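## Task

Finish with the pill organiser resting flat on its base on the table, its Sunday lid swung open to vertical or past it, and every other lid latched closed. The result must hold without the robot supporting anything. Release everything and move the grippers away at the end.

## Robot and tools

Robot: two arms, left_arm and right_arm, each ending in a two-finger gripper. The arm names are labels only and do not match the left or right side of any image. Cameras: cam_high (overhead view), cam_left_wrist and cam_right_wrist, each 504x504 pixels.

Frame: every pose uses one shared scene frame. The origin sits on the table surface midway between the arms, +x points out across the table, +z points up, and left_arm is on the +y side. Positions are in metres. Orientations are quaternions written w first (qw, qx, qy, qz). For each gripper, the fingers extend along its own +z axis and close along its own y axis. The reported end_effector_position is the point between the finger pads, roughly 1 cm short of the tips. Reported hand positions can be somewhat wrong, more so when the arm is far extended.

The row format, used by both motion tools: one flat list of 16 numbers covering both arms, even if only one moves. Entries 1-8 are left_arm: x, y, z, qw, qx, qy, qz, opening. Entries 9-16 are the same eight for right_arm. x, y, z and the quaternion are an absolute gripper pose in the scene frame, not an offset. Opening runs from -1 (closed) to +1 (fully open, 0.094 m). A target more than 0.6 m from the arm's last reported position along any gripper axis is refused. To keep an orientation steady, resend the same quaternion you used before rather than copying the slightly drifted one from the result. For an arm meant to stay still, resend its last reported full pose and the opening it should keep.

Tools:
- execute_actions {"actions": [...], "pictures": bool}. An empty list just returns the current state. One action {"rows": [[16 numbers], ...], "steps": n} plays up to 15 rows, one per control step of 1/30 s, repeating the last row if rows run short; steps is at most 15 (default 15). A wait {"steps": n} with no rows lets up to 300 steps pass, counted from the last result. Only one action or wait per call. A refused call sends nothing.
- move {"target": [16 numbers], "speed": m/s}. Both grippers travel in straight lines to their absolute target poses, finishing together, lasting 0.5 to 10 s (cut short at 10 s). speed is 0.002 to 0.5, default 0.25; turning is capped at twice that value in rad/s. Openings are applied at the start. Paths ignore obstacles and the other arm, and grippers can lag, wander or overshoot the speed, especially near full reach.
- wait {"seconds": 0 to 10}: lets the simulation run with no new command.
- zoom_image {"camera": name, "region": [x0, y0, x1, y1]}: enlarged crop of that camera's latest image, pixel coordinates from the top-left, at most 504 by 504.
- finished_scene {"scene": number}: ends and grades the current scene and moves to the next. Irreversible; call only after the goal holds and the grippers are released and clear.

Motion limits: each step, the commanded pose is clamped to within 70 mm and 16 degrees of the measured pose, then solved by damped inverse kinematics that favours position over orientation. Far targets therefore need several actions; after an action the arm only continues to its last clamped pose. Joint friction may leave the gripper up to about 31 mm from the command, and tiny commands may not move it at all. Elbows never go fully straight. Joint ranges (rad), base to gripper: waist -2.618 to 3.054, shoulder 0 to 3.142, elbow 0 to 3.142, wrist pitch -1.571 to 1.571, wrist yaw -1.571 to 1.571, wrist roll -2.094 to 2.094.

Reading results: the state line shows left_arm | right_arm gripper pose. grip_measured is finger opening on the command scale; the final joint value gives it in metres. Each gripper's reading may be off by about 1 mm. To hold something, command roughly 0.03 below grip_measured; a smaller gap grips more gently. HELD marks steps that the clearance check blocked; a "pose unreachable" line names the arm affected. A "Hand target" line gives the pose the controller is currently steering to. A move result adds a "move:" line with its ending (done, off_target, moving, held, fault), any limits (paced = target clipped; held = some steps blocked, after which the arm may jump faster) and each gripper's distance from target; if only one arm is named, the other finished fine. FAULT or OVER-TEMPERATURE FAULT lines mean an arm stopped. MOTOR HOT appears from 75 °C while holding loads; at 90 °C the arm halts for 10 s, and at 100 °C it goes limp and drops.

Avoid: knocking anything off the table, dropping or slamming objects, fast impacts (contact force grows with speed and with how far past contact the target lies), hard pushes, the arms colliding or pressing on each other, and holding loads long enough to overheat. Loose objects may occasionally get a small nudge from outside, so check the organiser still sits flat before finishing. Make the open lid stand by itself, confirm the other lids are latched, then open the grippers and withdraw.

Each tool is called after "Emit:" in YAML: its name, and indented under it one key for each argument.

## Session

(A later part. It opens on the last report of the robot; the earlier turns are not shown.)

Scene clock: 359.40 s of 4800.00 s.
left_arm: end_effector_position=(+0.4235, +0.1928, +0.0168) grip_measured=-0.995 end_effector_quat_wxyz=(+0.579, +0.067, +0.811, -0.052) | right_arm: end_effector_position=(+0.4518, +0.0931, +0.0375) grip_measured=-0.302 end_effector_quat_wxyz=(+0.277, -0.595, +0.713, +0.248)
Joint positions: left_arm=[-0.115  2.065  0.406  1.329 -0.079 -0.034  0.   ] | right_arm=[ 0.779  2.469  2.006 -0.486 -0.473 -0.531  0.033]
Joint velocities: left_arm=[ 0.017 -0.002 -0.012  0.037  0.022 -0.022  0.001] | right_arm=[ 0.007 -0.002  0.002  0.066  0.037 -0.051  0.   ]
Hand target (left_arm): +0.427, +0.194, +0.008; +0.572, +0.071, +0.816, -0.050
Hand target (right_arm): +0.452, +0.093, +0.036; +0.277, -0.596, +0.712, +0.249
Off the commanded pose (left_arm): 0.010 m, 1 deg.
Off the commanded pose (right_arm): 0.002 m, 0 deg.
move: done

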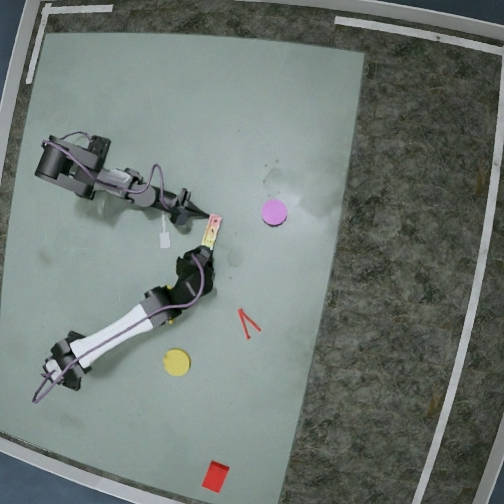

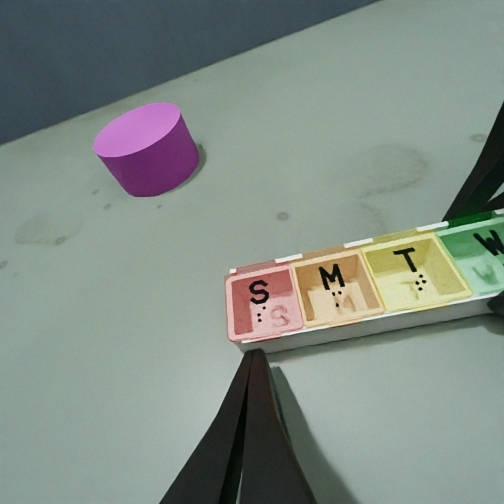

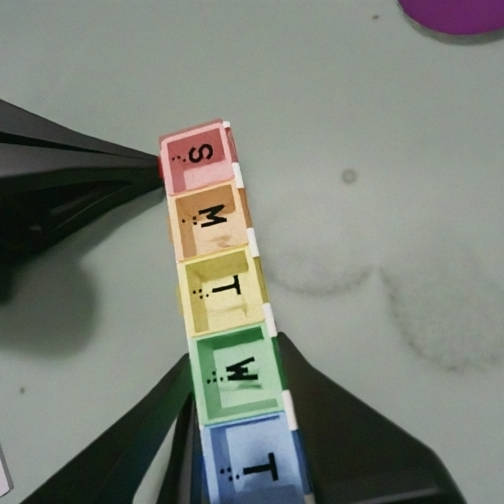

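Emit:
move:
  target: [0.437,0.192,0.010,0.572,0.071,0.816,-0.05,-1,0.4515,0.0933,0.036,0.277,-0.596,0.712,0.249,-0.35]
  speed: 0.03

Emit:
move:
  target: [0.437,0.192,0.042,0.572,0.071,0.816,-0.05,-1,0.4515,0.0933,0.036,0.277,-0.596,0.712,0.249,-0.35]
  speed: 0.03

Scene clock: 378.63 s of 4800.00 s.
left_arm: end_effector_position=(+0.4318, +0.1901, +0.0190) grip_measured=-0.995 end_effector_quat_wxyz=(+0.580, +0.069, +0.810, -0.053) | right_arm: end_effector_position=(+0.4558, +0.0918, +0.0377) grip_measured=-0.302 end_effector_quat_wxyz=(+0.281, -0.593, +0.715, +0.242)
Joint positions: left_arm=[-0.115  2.065  0.439  1.298 -0.076 -0.032  0.   ] | right_arm=[ 0.776  2.469  2.006 -0.479 -0.46  -0.53   0.033]
Joint velocities: left_arm=[ 0.002  0.017 -0.007 -0.051 -0.022 -0.051  0.001] | right_arm=[ 0.012 -0.022 -0.007 -0.022 -0.007 -0.022  0.001]
Hand target (left_arm): +0.436, +0.192, +0.010; +0.572, +0.071, +0.816, -0.050
Hand target (right_arm): +0.451, +0.093, +0.036; +0.277, -0.596, +0.712, +0.249
Off the commanded pose (left_arm): 0.011 m, 1 deg.
Off the commanded pose (right_arm): 0.005 m, 1 deg.
After step 90, 15.47 s passed at rest.
move: off_target (left_arm)

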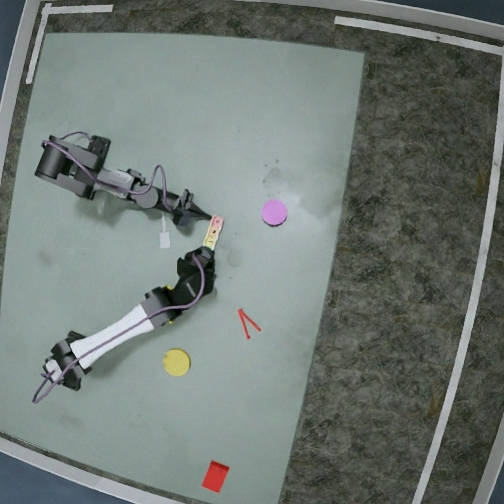

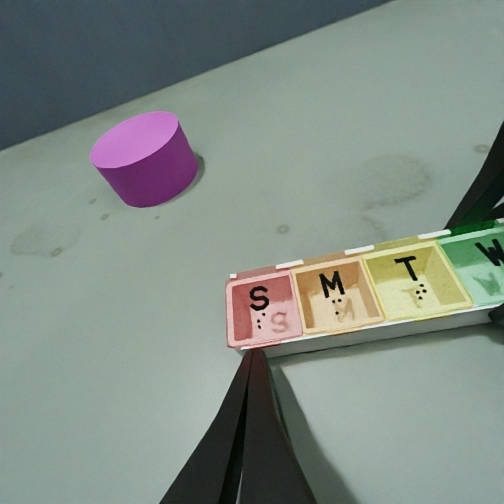

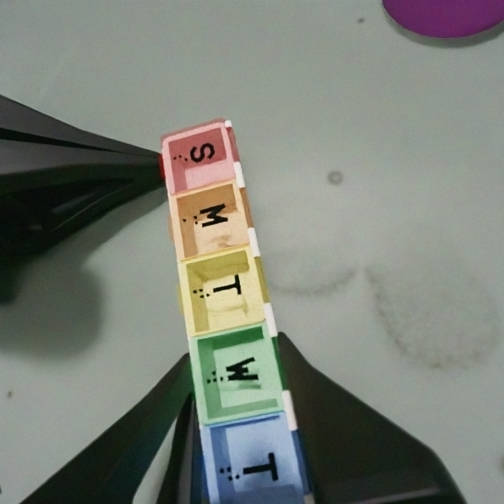

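Scene clock: 379.93 s of 4800.00 s.
left_arm: end_effector_position=(+0.4300, +0.1905, +0.0351) grip_measured=-0.995 end_effector_quat_wxyz=(+0.569, +0.070, +0.818, -0.051) | right_arm: end_effector_position=(+0.4557, +0.0923, +0.0382) grip_measured=-0.302 end_effector_quat_wxyz=(+0.282, -0.593, +0.714, +0.244)
Joint positions: left_arm=[-0.115  1.933  0.439  1.138 -0.076 -0.032  0.   ] | right_arm=[ 0.776  2.469  2.006 -0.476 -0.463 -0.529  0.033]
Joint velocities: left_arm=[-0.012 -0.012 -0.012  0.022 -0.022  0.051  0.001] | right_arm=[ 0.012  0.002 -0.002 -0.051 -0.007 -0.051  0.   ]
Hand target (left_arm): +0.436, +0.192, +0.042; +0.572, +0.071, +0.815, -0.050
Hand target (right_arm): +0.452, +0.093, +0.036; +0.277, -0.596, +0.712, +0.249
Off the commanded pose (left_arm): 0.010 m, 0 deg.
Off the commanded pose (right_arm): 0.005 m, 1 deg.
move: done

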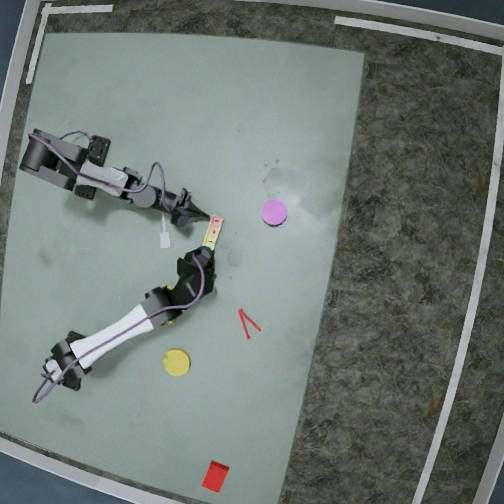

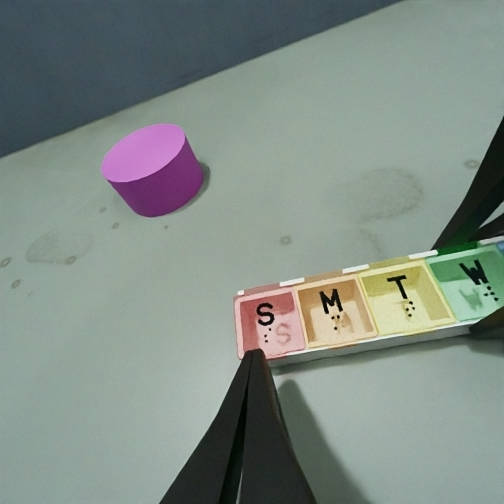

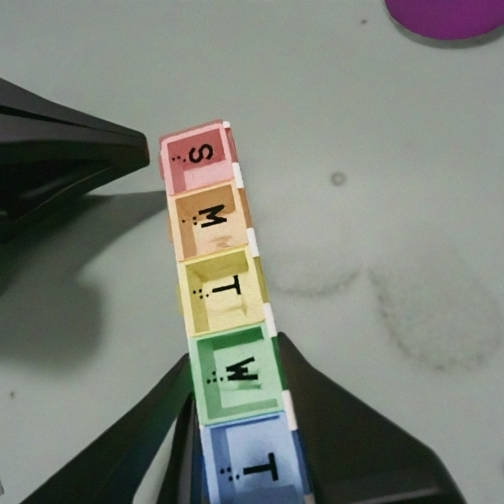

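Emit:
move:
  target: [0.40,0.193,0.022,0.572,0.071,0.816,-0.05,-1,0.4515,0.0933,0.036,0.277,-0.596,0.712,0.249,-0.35]
  speed: 0.1

Emit:
move:
  target: [0.44,0.192,0.008,0.572,0.071,0.816,-0.05,-1,0.4515,0.0933,0.036,0.277,-0.596,0.712,0.249,-0.35]
  speed: 0.04

Emit:
move:
  target: [0.452,0.190,0.036,0.572,0.071,0.816,-0.05,-1,0.4515,0.0933,0.036,0.277,-0.596,0.712,0.249,-0.35]
  speed: 0.02

Scene clock: 397.27 s of 4800.00 s.
left_arm: end_effector_position=(+0.4099, +0.1928, +0.0386) grip_measured=-0.995 end_effector_quat_wxyz=(+0.590, +0.069, +0.803, -0.053) | right_arm: end_effector_position=(+0.4557, +0.0923, +0.0382) grip_measured=-0.302 end_effector_quat_wxyz=(+0.282, -0.593, +0.714, +0.244)
Joint positions: left_arm=[-0.128  1.948  0.34   1.305 -0.089 -0.032  0.   ] | right_arm=[ 0.776  2.469  2.006 -0.476 -0.463 -0.529  0.033]
Joint velocities: left_arm=[-0.007  0.002  0.002 -0.007  0.022  0.022  0.   ] | right_arm=[ 0.007  0.002 -0.002 -0.022 -0.022 -0.007  0.001]
Hand target (left_arm): +0.400, +0.193, +0.023; +0.572, +0.071, +0.816, -0.050
Hand target (right_arm): +0.452, +0.093, +0.036; +0.277, -0.596, +0.712, +0.249
Off the commanded pose (left_arm): 0.019 m, 3 deg.
Off the commanded pose (right_arm): 0.005 m, 1 deg.
After step 90, 13.30 s passed at rest.
move: off_target (left_arm)

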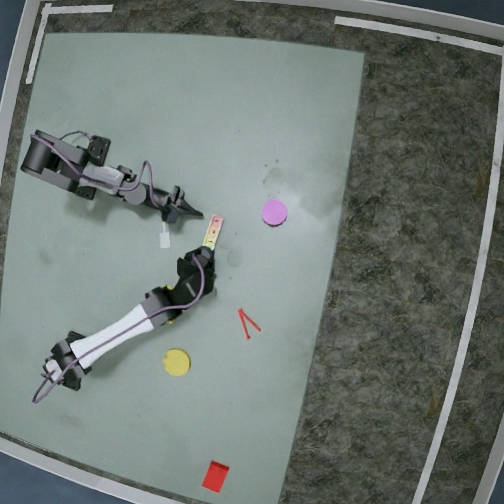

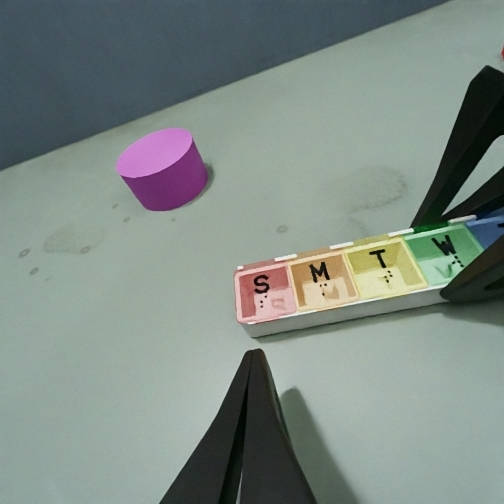

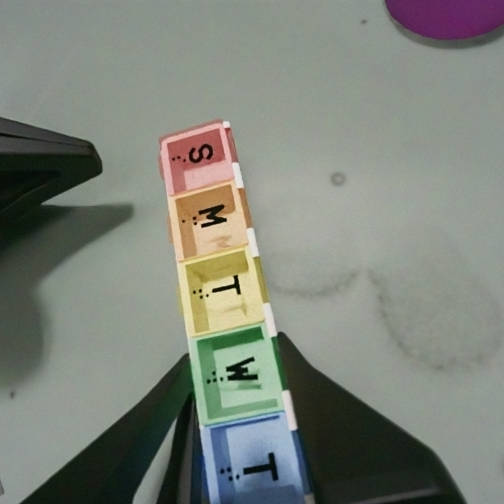

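Scene clock: 398.60 s of 4800.00 s.
left_arm: end_effector_position=(+0.4369, +0.1888, +0.0246) grip_measured=-0.995 end_effector_quat_wxyz=(+0.589, +0.068, +0.803, -0.056) | right_arm: end_effector_position=(+0.4594, +0.0905, +0.0380) grip_measured=-0.302 end_effector_quat_wxyz=(+0.285, -0.590, +0.717, +0.238)
Joint positions: left_arm=[-0.112  2.066  0.454  1.306 -0.07  -0.032  0.   ] | right_arm=[ 0.774  2.469  2.006 -0.472 -0.45  -0.526  0.033]
Joint velocities: left_arm=[-0.017  0.012 -0.002  0.007 -0.022 -0.037 -0.   ] | right_arm=[-0.002  0.012 -0.002 -0.022 -0.022  0.037  0.001]
Hand target (left_arm): +0.439, +0.192, +0.009; +0.572, +0.071, +0.816, -0.051
Hand target (right_arm): +0.452, +0.093, +0.036; +0.277, -0.596, +0.712, +0.249
Off the commanded pose (left_arm): 0.017 m, 3 deg.
Off the commanded pose (right_arm): 0.009 m, 2 deg.
move: off_target (left_arm)

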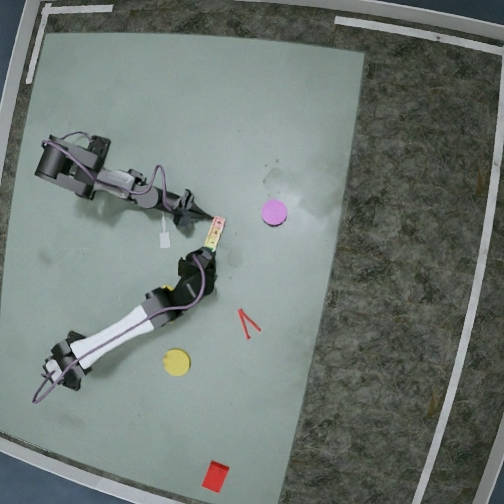

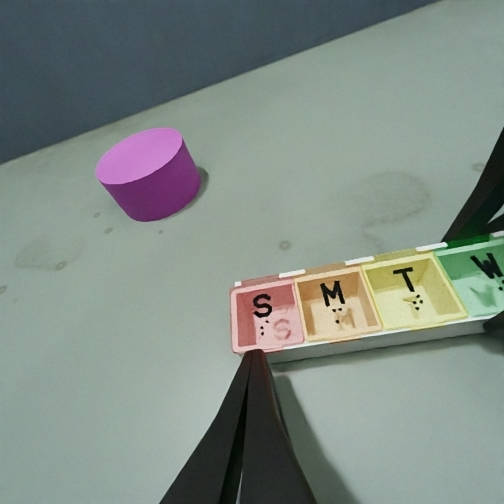

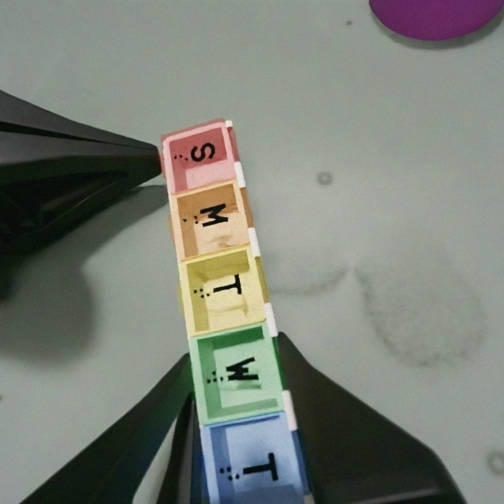

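Scene clock: 399.93 s of 4800.00 s.
left_arm: end_effector_position=(+0.4422, +0.1873, +0.0258) grip_measured=-0.995 end_effector_quat_wxyz=(+0.563, +0.072, +0.821, -0.052) | right_arm: end_effector_position=(+0.4632, +0.0887, +0.0381) grip_measured=-0.302 end_effector_quat_wxyz=(+0.288, -0.586, +0.720, +0.233)
Joint positions: left_arm=[-0.112  1.993  0.495  1.129 -0.069 -0.03   0.   ] | right_arm=[ 0.77   2.469  2.006 -0.466 -0.439 -0.522  0.033]
Joint velocities: left_arm=[-0.012 -0.012 -0.007 -0.022 -0.022 -0.022  0.   ] | right_arm=[-0.012  0.012 -0.002  0.022 -0.037  0.022 -0.   ]
Hand target (left_arm): +0.451, +0.190, +0.036; +0.572, +0.071, +0.816, -0.050
Hand target (right_arm): +0.452, +0.093, +0.036; +0.277, -0.595, +0.712, +0.249
Off the commanded pose (left_arm): 0.014 m, 1 deg.
Off the commanded pose (right_arm): 0.013 m, 3 deg.
move: off_target (left_arm, right_arm)

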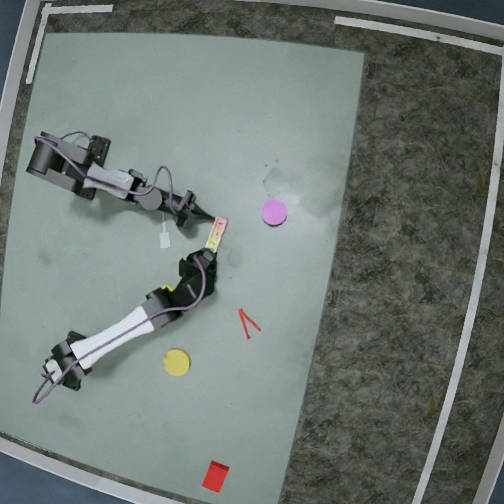

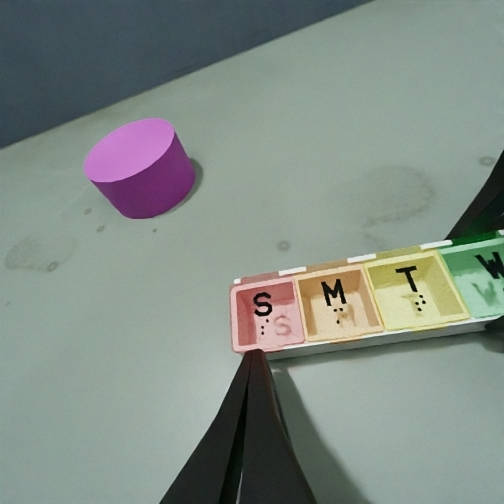

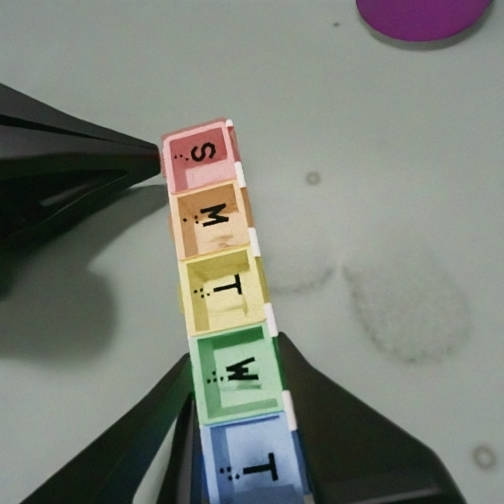

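Emit:
move:
  target: [0.405,0.19,0.022,0.572,0.071,0.816,-0.05,-1,0.458,0.091,0.036,0.285,-0.59,0.717,0.238,-0.35]
  speed: 0.08

Emit:
move:
  target: [0.425,0.19,0.004,0.572,0.071,0.816,-0.05,-1,0.458,0.091,0.036,0.285,-0.59,0.717,0.238,-0.35]
  speed: 0.05

Scene clock: 409.87 s of 4800.00 s.
left_arm: end_effector_position=(+0.4120, +0.1905, +0.0249) grip_measured=-0.995 end_effector_quat_wxyz=(+0.576, +0.072, +0.812, -0.050) | right_arm: end_effector_position=(+0.4636, +0.0888, +0.0384) grip_measured=-0.302 end_effector_quat_wxyz=(+0.289, -0.586, +0.720, +0.233)
Joint positions: left_arm=[-0.135  1.992  0.362  1.292 -0.095 -0.031  0.   ] | right_arm=[ 0.769  2.469  2.006 -0.464 -0.44  -0.521  0.033]
Joint velocities: left_arm=[-0.022 -0.007 -0.002  0.022 -0.037 -0.022  0.002] | right_arm=[-0.007  0.007  0.007 -0.051  0.007  0.022 -0.001]
Hand target (left_arm): +0.405, +0.190, +0.022; +0.572, +0.071, +0.816, -0.050
Hand target (right_arm): +0.458, +0.091, +0.036; +0.285, -0.590, +0.717, +0.238
Off the commanded pose (left_arm): 0.008 m, 1 deg.
Off the commanded pose (right_arm): 0.007 m, 1 deg.
After step 90, 5.87 s passed at rest.
move: done

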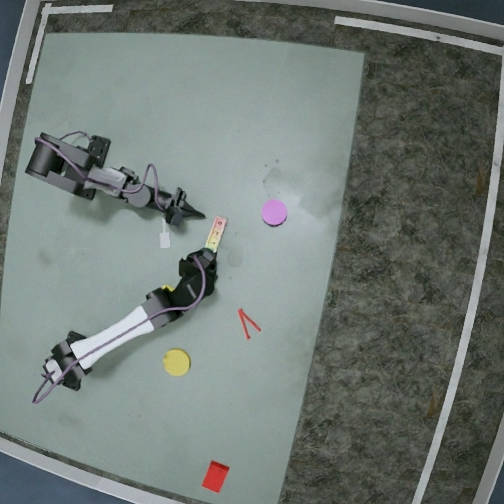

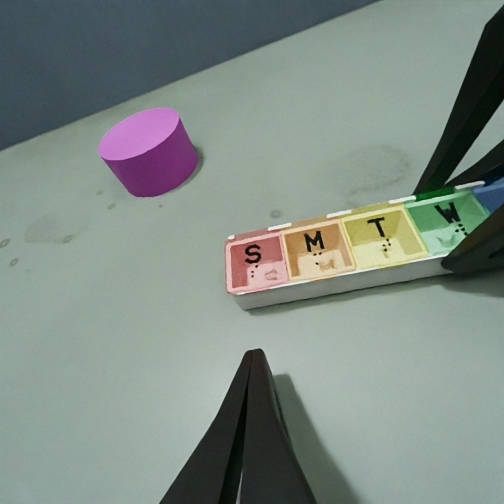

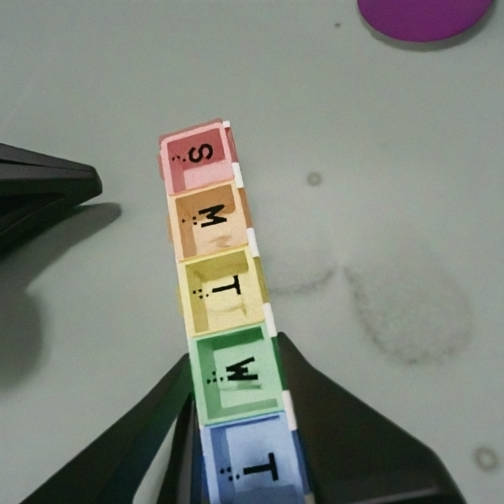

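Scene clock: 410.63 s of 4800.00 s.
left_arm: end_effector_position=(+0.4222, +0.1875, +0.0148) grip_measured=-0.995 end_effector_quat_wxyz=(+0.581, +0.072, +0.809, -0.051) | right_arm: end_effector_position=(+0.4636, +0.0888, +0.0384) grip_measured=-0.302 end_effector_quat_wxyz=(+0.289, -0.586, +0.720, +0.233)
Joint positions: left_arm=[-0.135  2.084  0.406  1.351 -0.094 -0.031  0.   ] | right_arm=[ 0.769  2.469  2.006 -0.464 -0.44  -0.521  0.033]
Joint velocities: left_arm=[-0.012  0.027 -0.007  0.022  0.007  0.081 -0.   ] | right_arm=[ 0.017 -0.002 -0.002  0.007 -0.081 -0.081 -0.   ]
Hand target (left_arm): +0.425, +0.190, +0.005; +0.572, +0.071, +0.816, -0.050
Hand target (right_arm): +0.458, +0.091, +0.036; +0.285, -0.590, +0.717, +0.238
Off the commanded pose (left_arm): 0.011 m, 1 deg.
Off the commanded pose (right_arm): 0.007 m, 1 deg.
move: off_target (left_arm)

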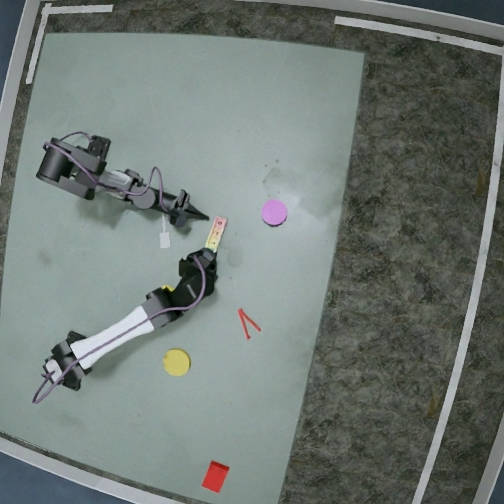

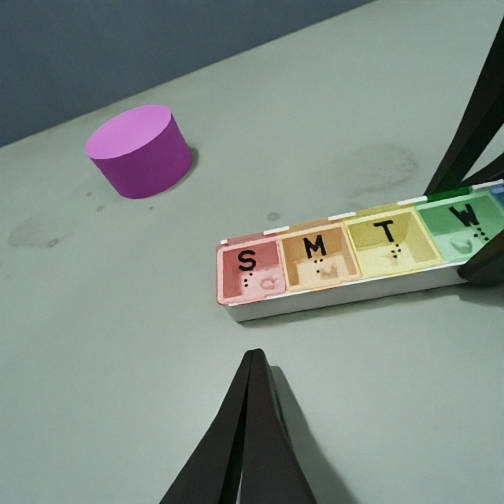

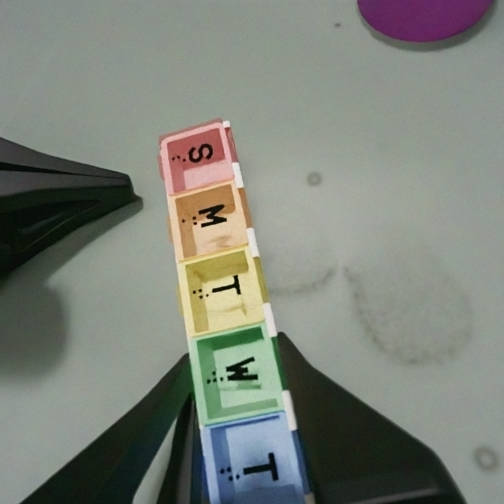

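Emit:
move:
  target: [0.445,0.192,0.012,0.572,0.071,0.816,-0.05,-1,0.458,0.091,0.036,0.285,-0.59,0.717,0.238,-0.35]
  speed: 0.04

Scene clock: 417.30 s of 4800.00 s.
left_arm: end_effector_position=(+0.4410, +0.1901, +0.0174) grip_measured=-0.995 end_effector_quat_wxyz=(+0.580, +0.068, +0.810, -0.053) | right_arm: end_effector_position=(+0.4636, +0.0888, +0.0384) grip_measured=-0.302 end_effector_quat_wxyz=(+0.289, -0.586, +0.720, +0.233)
Joint positions: left_arm=[-0.107  2.084  0.476  1.279 -0.069 -0.03   0.   ] | right_arm=[ 0.769  2.469  2.006 -0.464 -0.44  -0.521  0.033]
Joint velocities: left_arm=[-0.012  0.002  0.017  0.051  0.051  0.007 -0.001] | right_arm=[ 0.007 -0.002  0.002 -0.037  0.022  0.037 -0.001]
Hand target (left_arm): +0.445, +0.192, +0.012; +0.572, +0.071, +0.816, -0.050
Hand target (right_arm): +0.458, +0.091, +0.036; +0.285, -0.590, +0.717, +0.238
Off the commanded pose (left_arm): 0.007 m, 1 deg.
Off the commanded pose (right_arm): 0.007 m, 1 deg.
After step 90, 2.70 s passed at rest.
move: done

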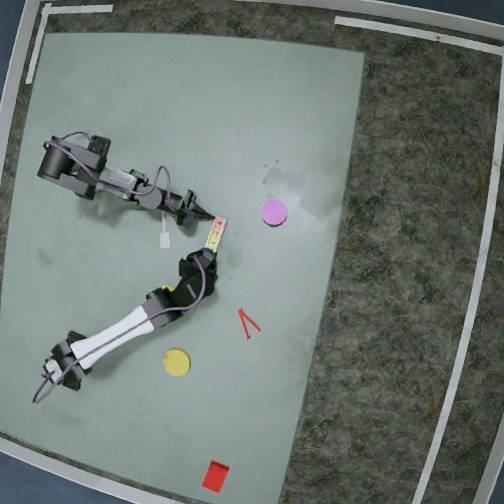

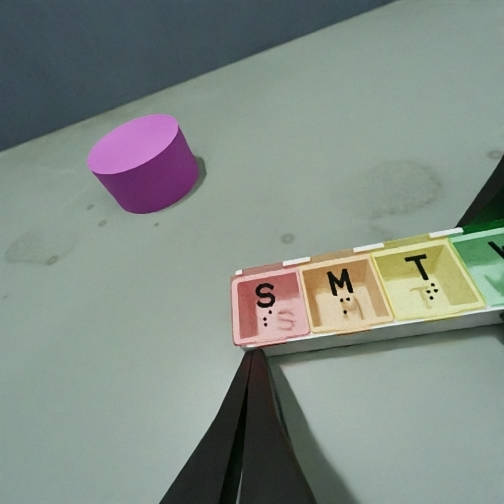

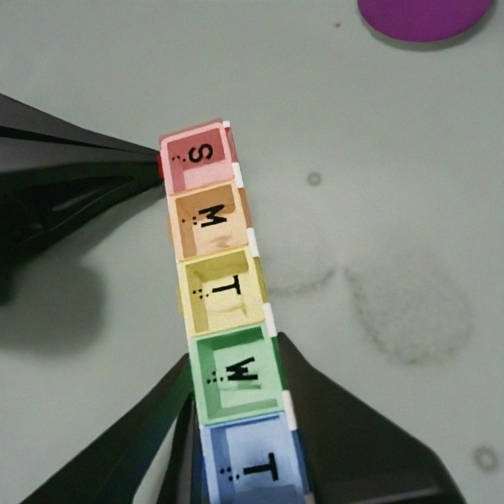

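Emit:
move:
  target: [0.453,0.189,0.036,0.62,0.068,0.78,-0.054,-1,0.458,0.091,0.034,0.285,-0.59,0.717,0.238,-0.35]
  speed: 0.02

Scene clock: 426.23 s of 4800.00 s.
left_arm: end_effector_position=(+0.4444, +0.1896, +0.0267) grip_measured=-0.995 end_effector_quat_wxyz=(+0.599, +0.069, +0.796, -0.053) | right_arm: end_effector_position=(+0.4668, +0.0915, +0.0416) grip_measured=-0.302 end_effector_quat_wxyz=(+0.300, -0.586, +0.716, +0.233)
Joint positions: left_arm=[-0.107  2.093  0.477  1.335 -0.07  -0.021  0.   ] | right_arm=[ 0.769  2.469  2.006 -0.441 -0.44  -0.521  0.033]
Joint velocities: left_arm=[-0.012 -0.007  0.012 -0.007 -0.007 -0.037  0.001] | right_arm=[-0.017 -0.002  0.007 -0.022 -0.022  0.007 -0.002]
Hand target (left_arm): +0.453, +0.189, +0.036; +0.619, +0.068, +0.780, -0.053
Hand target (right_arm): +0.458, +0.091, +0.034; +0.285, -0.590, +0.717, +0.238
Off the commanded pose (left_arm): 0.013 m, 3 deg.
Off the commanded pose (right_arm): 0.012 m, 2 deg.
After step 90, 3.17 s passed at rest.
move: off_target (left_arm, right_arm)

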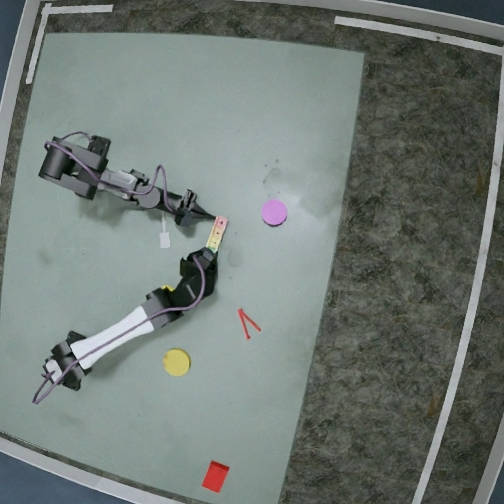

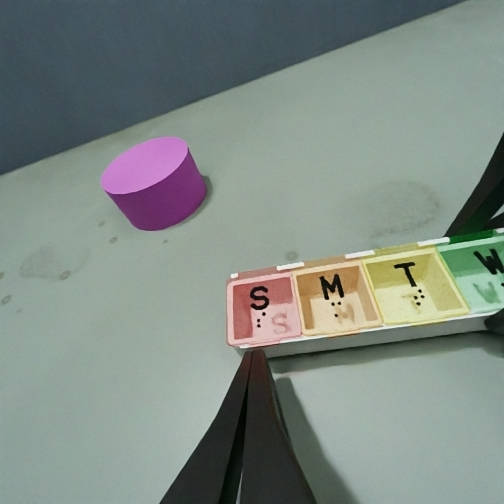

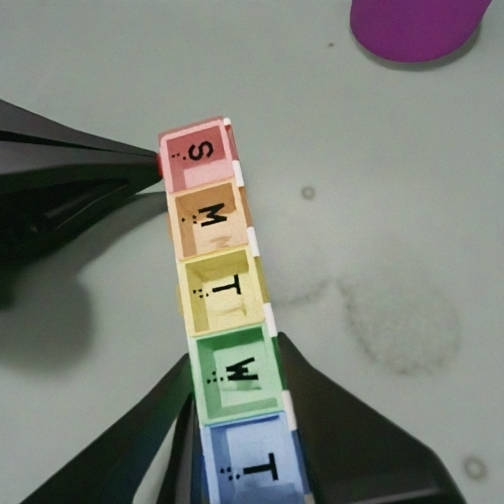

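Emit:
move:
  target: [0.455,0.189,0.05,0.62,0.068,0.78,-0.054,-1,0.461,0.09,0.022,0.277,-0.596,0.712,0.249,-0.35]
  speed: 0.02

Scene clock: 436.60 s of 4800.00 s.
left_arm: end_effector_position=(+0.4434, +0.1899, +0.0260) grip_measured=-0.995 end_effector_quat_wxyz=(+0.591, +0.070, +0.802, -0.051) | right_arm: end_effector_position=(+0.4672, +0.0923, +0.0398) grip_measured=-0.302 end_effector_quat_wxyz=(+0.298, -0.586, +0.712, +0.248)
Joint positions: left_arm=[-0.107  2.072  0.477  1.294 -0.071 -0.021  0.   ] | right_arm=[ 0.761  2.482  2.014 -0.437 -0.474 -0.522  0.033]
Joint velocities: left_arm=[ 0.002  0.002  0.002  0.007  0.066 -0.051 -0.001] | right_arm=[ 0.007  0.002 -0.007 -0.081 -0.022 -0.022 -0.001]
Hand target (left_arm): +0.454, +0.189, +0.050; +0.620, +0.068, +0.780, -0.053
Hand target (right_arm): +0.461, +0.090, +0.022; +0.277, -0.595, +0.712, +0.249
Off the commanded pose (left_arm): 0.027 m, 4 deg.
Off the commanded pose (right_arm): 0.019 m, 3 deg.
After step 90, 5.67 s passed at rest.
move: off_target (left_arm, right_arm)

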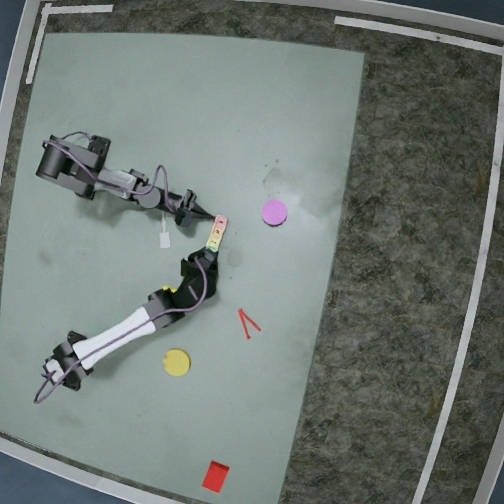

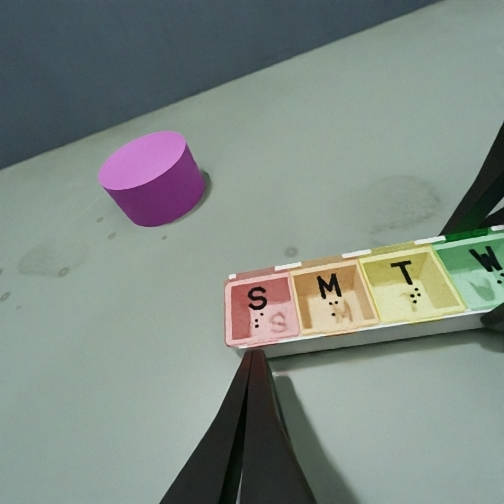

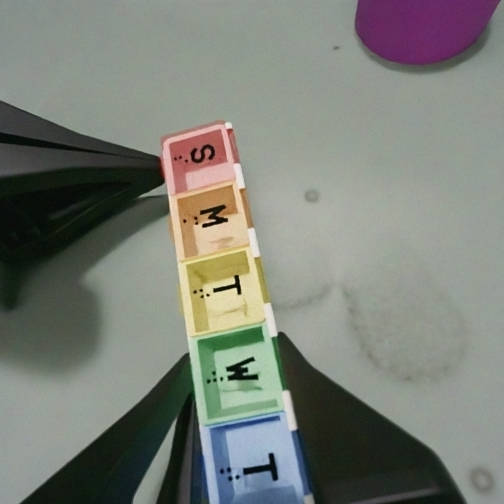

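Emit:
move:
  target: [0.455,0.189,0.068,0.62,0.068,0.78,-0.054,-1,0.461,0.09,0.015,0.277,-0.596,0.712,0.249,-0.35]
  speed: 0.02

Scene clock: 444.43 s of 4800.00 s.
left_arm: end_effector_position=(+0.4479, +0.1888, +0.0601) grip_measured=-0.995 end_effector_quat_wxyz=(+0.616, +0.067, +0.783, -0.055) | right_arm: end_effector_position=(+0.4661, +0.0933, +0.0374) grip_measured=-0.302 end_effector_quat_wxyz=(+0.298, -0.590, +0.707, +0.250)
Joint positions: left_arm=[-0.107  1.966  0.477  1.251 -0.071 -0.021  0.   ] | right_arm=[ 0.761  2.488  2.014 -0.433 -0.484 -0.533  0.033]
Joint velocities: left_arm=[ 0.007 -0.002 -0.012 -0.081 -0.037  0.022 -0.   ] | right_arm=[ 0.022  0.002 -0.017 -0.081 -0.125  0.022 -0.   ]
Hand target (left_arm): +0.455, +0.189, +0.068; +0.620, +0.068, +0.779, -0.054
Hand target (right_arm): +0.461, +0.090, +0.015; +0.277, -0.596, +0.712, +0.249
Off the commanded pose (left_arm): 0.011 m, 1 deg.
Off the commanded pose (right_arm): 0.023 m, 3 deg.
After step 90, 2.43 s passed at rest.
move: off_target (left_arm, right_arm)

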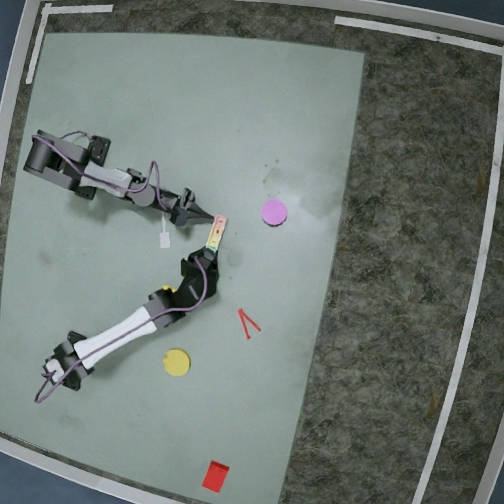

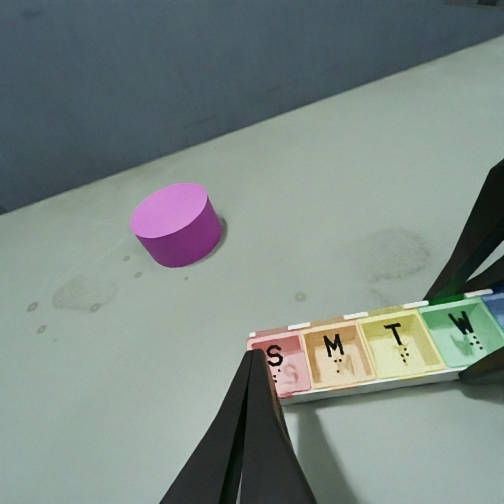

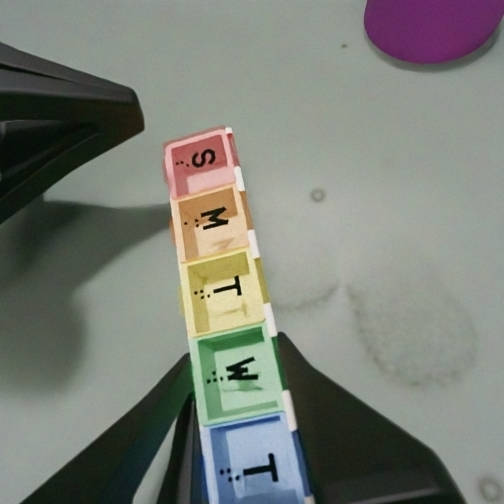

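Released. Did the lid unlatch or did it slip?

Emit:
zoom_image:
  camera: "cam_right_wrist"
  region: [120, 90, 280, 260]

Emit:
zoom_image:
  camera: "cam_left_wrist"
  region: [220, 300, 400, 430]

Region (120, 90, 280, 260) of cam_right_wrist's 504x504 image, scaled by 2.965, with more detail than that image has; it fills the left 474 columns of this view, and the rest is white.

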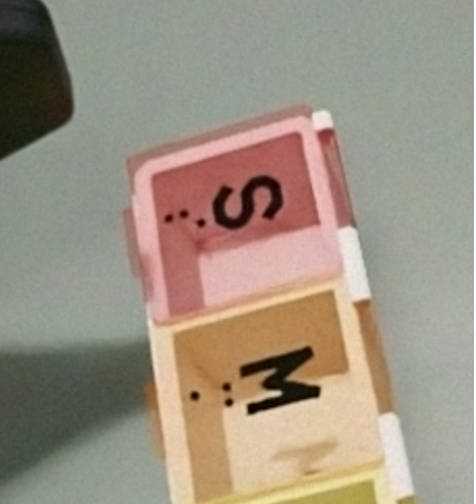

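Region (220, 300, 400, 430) of cam_left_wrist's 504x504 image, scaled by 2.800, with more detail than that image has.

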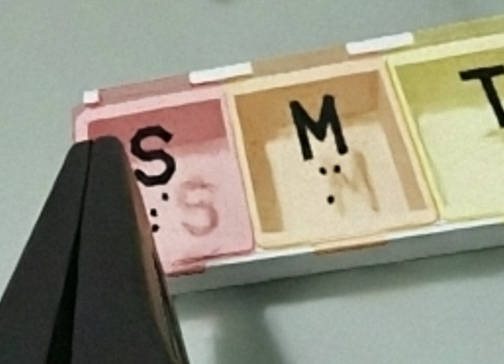

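Emit:
move:
  target: [0.415,0.19,0.035,0.572,0.071,0.816,-0.05,-1,0.461,0.09,0.025,0.277,-0.596,0.712,0.249,-0.35]
  speed: 0.1

Emit:
move:
  target: [0.428,0.19,0.004,0.572,0.071,0.816,-0.05,-1,0.461,0.09,0.025,0.277,-0.596,0.712,0.249,-0.35]
  speed: 0.05

Scene clock: 475.10 s of 4800.00 s.
left_arm: end_effector_position=(+0.4234, +0.1903, +0.0415) grip_measured=-0.995 end_effector_quat_wxyz=(+0.586, +0.071, +0.806, -0.052) | right_arm: end_effector_position=(+0.4661, +0.0934, +0.0375) grip_measured=-0.302 end_effector_quat_wxyz=(+0.298, -0.590, +0.707, +0.251)
Joint positions: left_arm=[-0.122  1.936  0.399  1.223 -0.082 -0.027  0.   ] | right_arm=[ 0.761  2.488  2.014 -0.433 -0.484 -0.533  0.033]
Joint velocities: left_arm=[-0.012 -0.012 -0.017 -0.139 -0.037 -0.051 -0.   ] | right_arm=[-0.012 -0.017 -0.017 -0.066 -0.007 -0.051 -0.001]
Hand target (left_arm): +0.415, +0.190, +0.035; +0.572, +0.071, +0.816, -0.050
Hand target (right_arm): +0.461, +0.090, +0.025; +0.277, -0.596, +0.712, +0.249
Off the commanded pose (left_arm): 0.011 m, 2 deg.
Off the commanded pose (right_arm): 0.014 m, 3 deg.
After step 90, 26.77 s passed at rest.
move: off_target (left_arm, right_arm)

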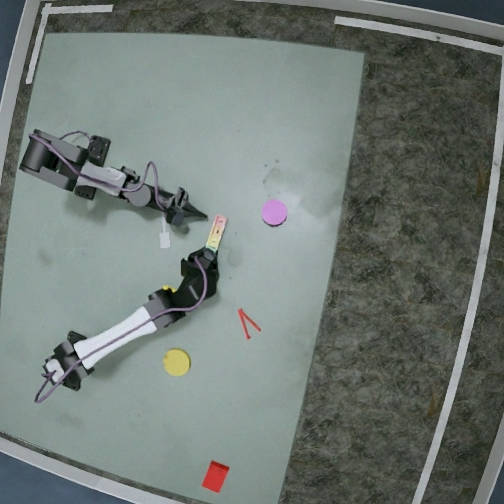

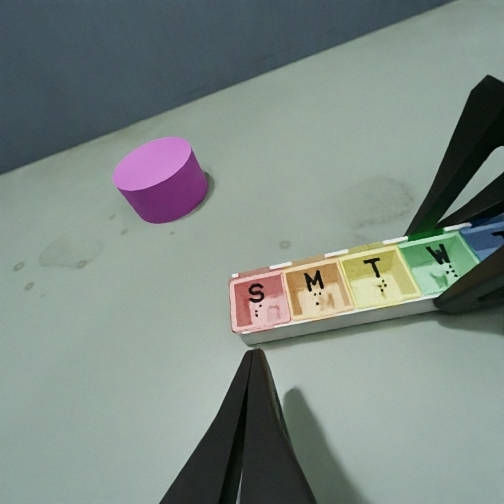

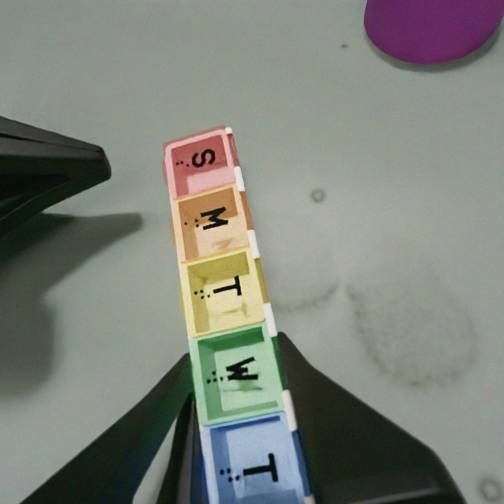

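Scene clock: 476.13 s of 4800.00 s.
left_arm: end_effector_position=(+0.4259, +0.1896, +0.0148) grip_measured=-0.995 end_effector_quat_wxyz=(+0.581, +0.071, +0.809, -0.051) | right_arm: end_effector_position=(+0.4661, +0.0934, +0.0375) grip_measured=-0.302 end_effector_quat_wxyz=(+0.298, -0.591, +0.707, +0.251)
Joint positions: left_arm=[-0.122  2.085  0.418  1.339 -0.082 -0.027  0.   ] | right_arm=[ 0.761  2.488  2.014 -0.433 -0.484 -0.534  0.033]
Joint velocities: left_arm=[ 0.007 -0.012  0.012  0.051 -0.007 -0.022 -0.   ] | right_arm=[-0.007  0.007 -0.007 -0.051 -0.037  0.007 -0.002]
Hand target (left_arm): +0.428, +0.190, +0.005; +0.572, +0.071, +0.816, -0.050
Hand target (right_arm): +0.461, +0.090, +0.025; +0.277, -0.596, +0.712, +0.249
Off the commanded pose (left_arm): 0.011 m, 1 deg.
Off the commanded pose (right_arm): 0.014 m, 3 deg.
move: off_target (left_arm, right_arm)

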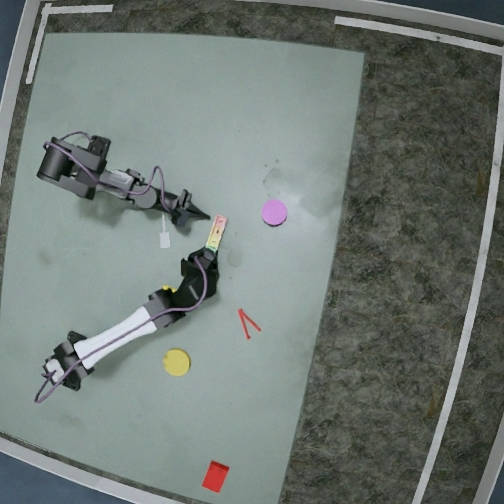

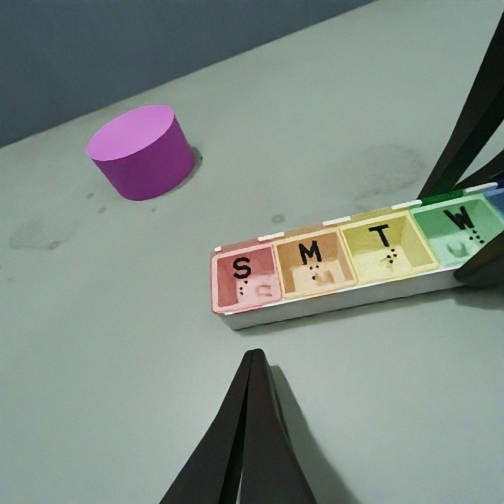

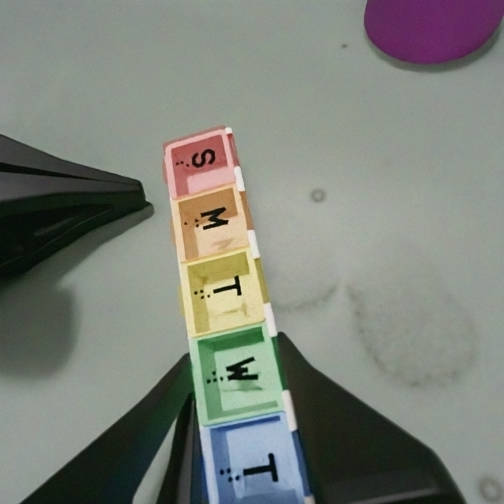

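Emit:
move:
  target: [0.445,0.198,0.012,0.572,0.071,0.816,-0.05,-1,0.461,0.09,0.025,0.277,-0.596,0.712,0.249,-0.35]
  speed: 0.04

Scene clock: 485.37 s of 4800.00 s.
left_arm: end_effector_position=(+0.4407, +0.1962, +0.0162) grip_measured=-0.995 end_effector_quat_wxyz=(+0.579, +0.068, +0.811, -0.052) | right_arm: end_effector_position=(+0.4661, +0.0934, +0.0375) grip_measured=-0.302 end_effector_quat_wxyz=(+0.298, -0.591, +0.707, +0.251)
Joint positions: left_arm=[-0.085  2.085  0.471  1.284 -0.049 -0.023  0.   ] | right_arm=[ 0.761  2.488  2.014 -0.433 -0.484 -0.534  0.033]
Joint velocities: left_arm=[ 0.002 -0.007 -0.002  0.007 -0.022 -0.066  0.001] | right_arm=[-0.002 -0.012  0.007 -0.007  0.022  0.007 -0.001]
Hand target (left_arm): +0.445, +0.198, +0.012; +0.572, +0.071, +0.816, -0.050
Hand target (right_arm): +0.461, +0.090, +0.025; +0.277, -0.596, +0.712, +0.249
Off the commanded pose (left_arm): 0.006 m, 1 deg.
Off the commanded pose (right_arm): 0.014 m, 3 deg.
After step 90, 5.20 s passed at rest.
move: off_target (right_arm)

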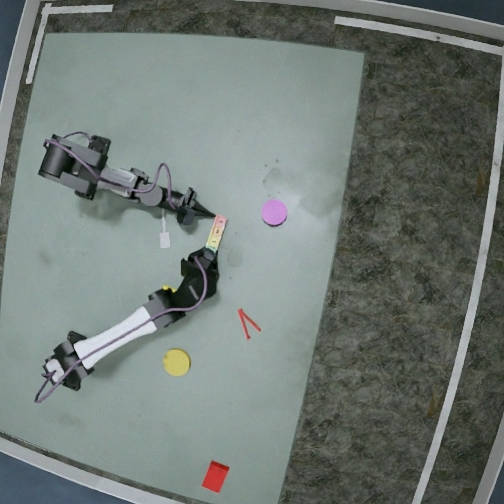

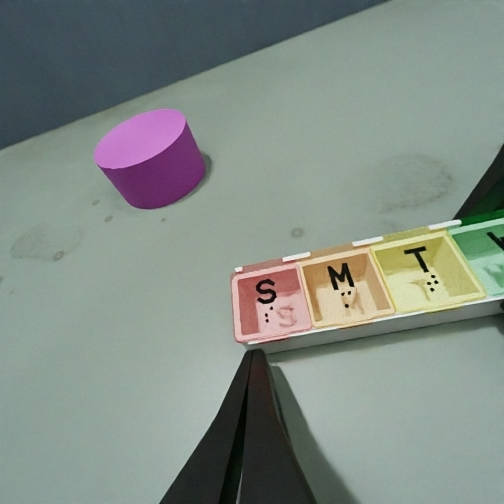

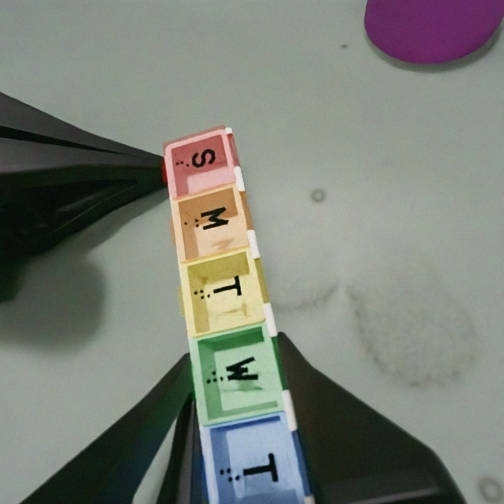

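Emit:
move:
  target: [0.458,0.194,0.05,0.692,0.063,0.716,-0.06,-1,0.455,0.093,0.015,0.277,-0.596,0.712,0.249,-0.35]
  speed: 0.03

Scene clock: 493.90 s of 4800.00 s.
left_arm: end_effector_position=(+0.4456, +0.1964, +0.0250) grip_measured=-0.995 end_effector_quat_wxyz=(+0.623, +0.067, +0.777, -0.051) | right_arm: end_effector_position=(+0.4685, +0.0952, +0.0398) grip_measured=-0.302 end_effector_quat_wxyz=(+0.305, -0.588, +0.706, +0.251)
Joint positions: left_arm=[-0.085  2.183  0.471  1.493 -0.057 -0.01   0.   ] | right_arm=[ 0.761  2.488  2.014 -0.415 -0.484 -0.527  0.033]
Joint velocities: left_arm=[-0.002 -0.007 -0.017  0.037  0.022 -0.007 -0.   ] | right_arm=[-0.007  0.007 -0.027 -0.066 -0.022  0.007 -0.001]
Hand target (left_arm): +0.458, +0.194, +0.050; +0.660, +0.065, +0.746, -0.055
Hand target (right_arm): +0.455, +0.093, +0.015; +0.277, -0.596, +0.712, +0.249
Off the commanded pose (left_arm): 0.028 m, 11 deg.
Off the commanded pose (right_arm): 0.028 m, 3 deg.
joint sent to its limit (left arm) — the command would take joint 4 (wrist pitch) past its upper limit, so that joint was sent only as far as its limit.
After step 90, 0.33 s passed at rest.
move: off_target (left_arm, right_arm)

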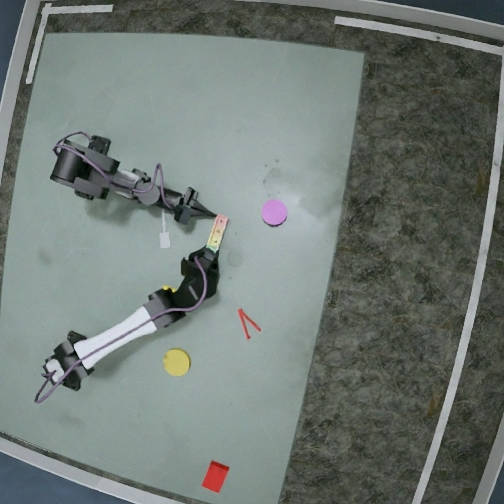

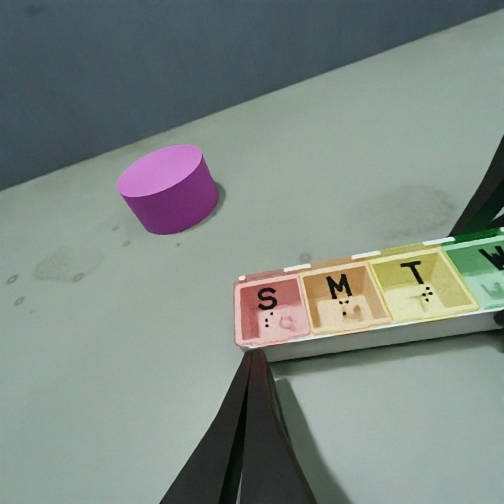

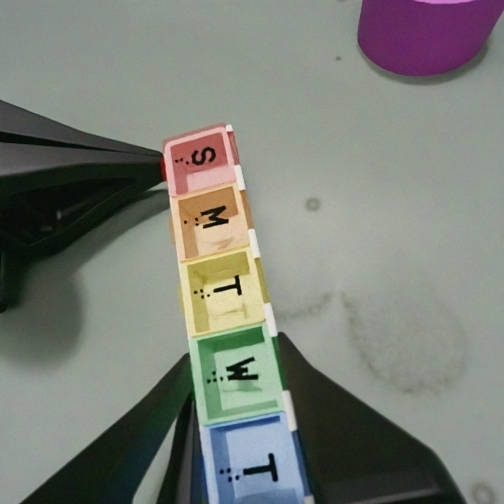

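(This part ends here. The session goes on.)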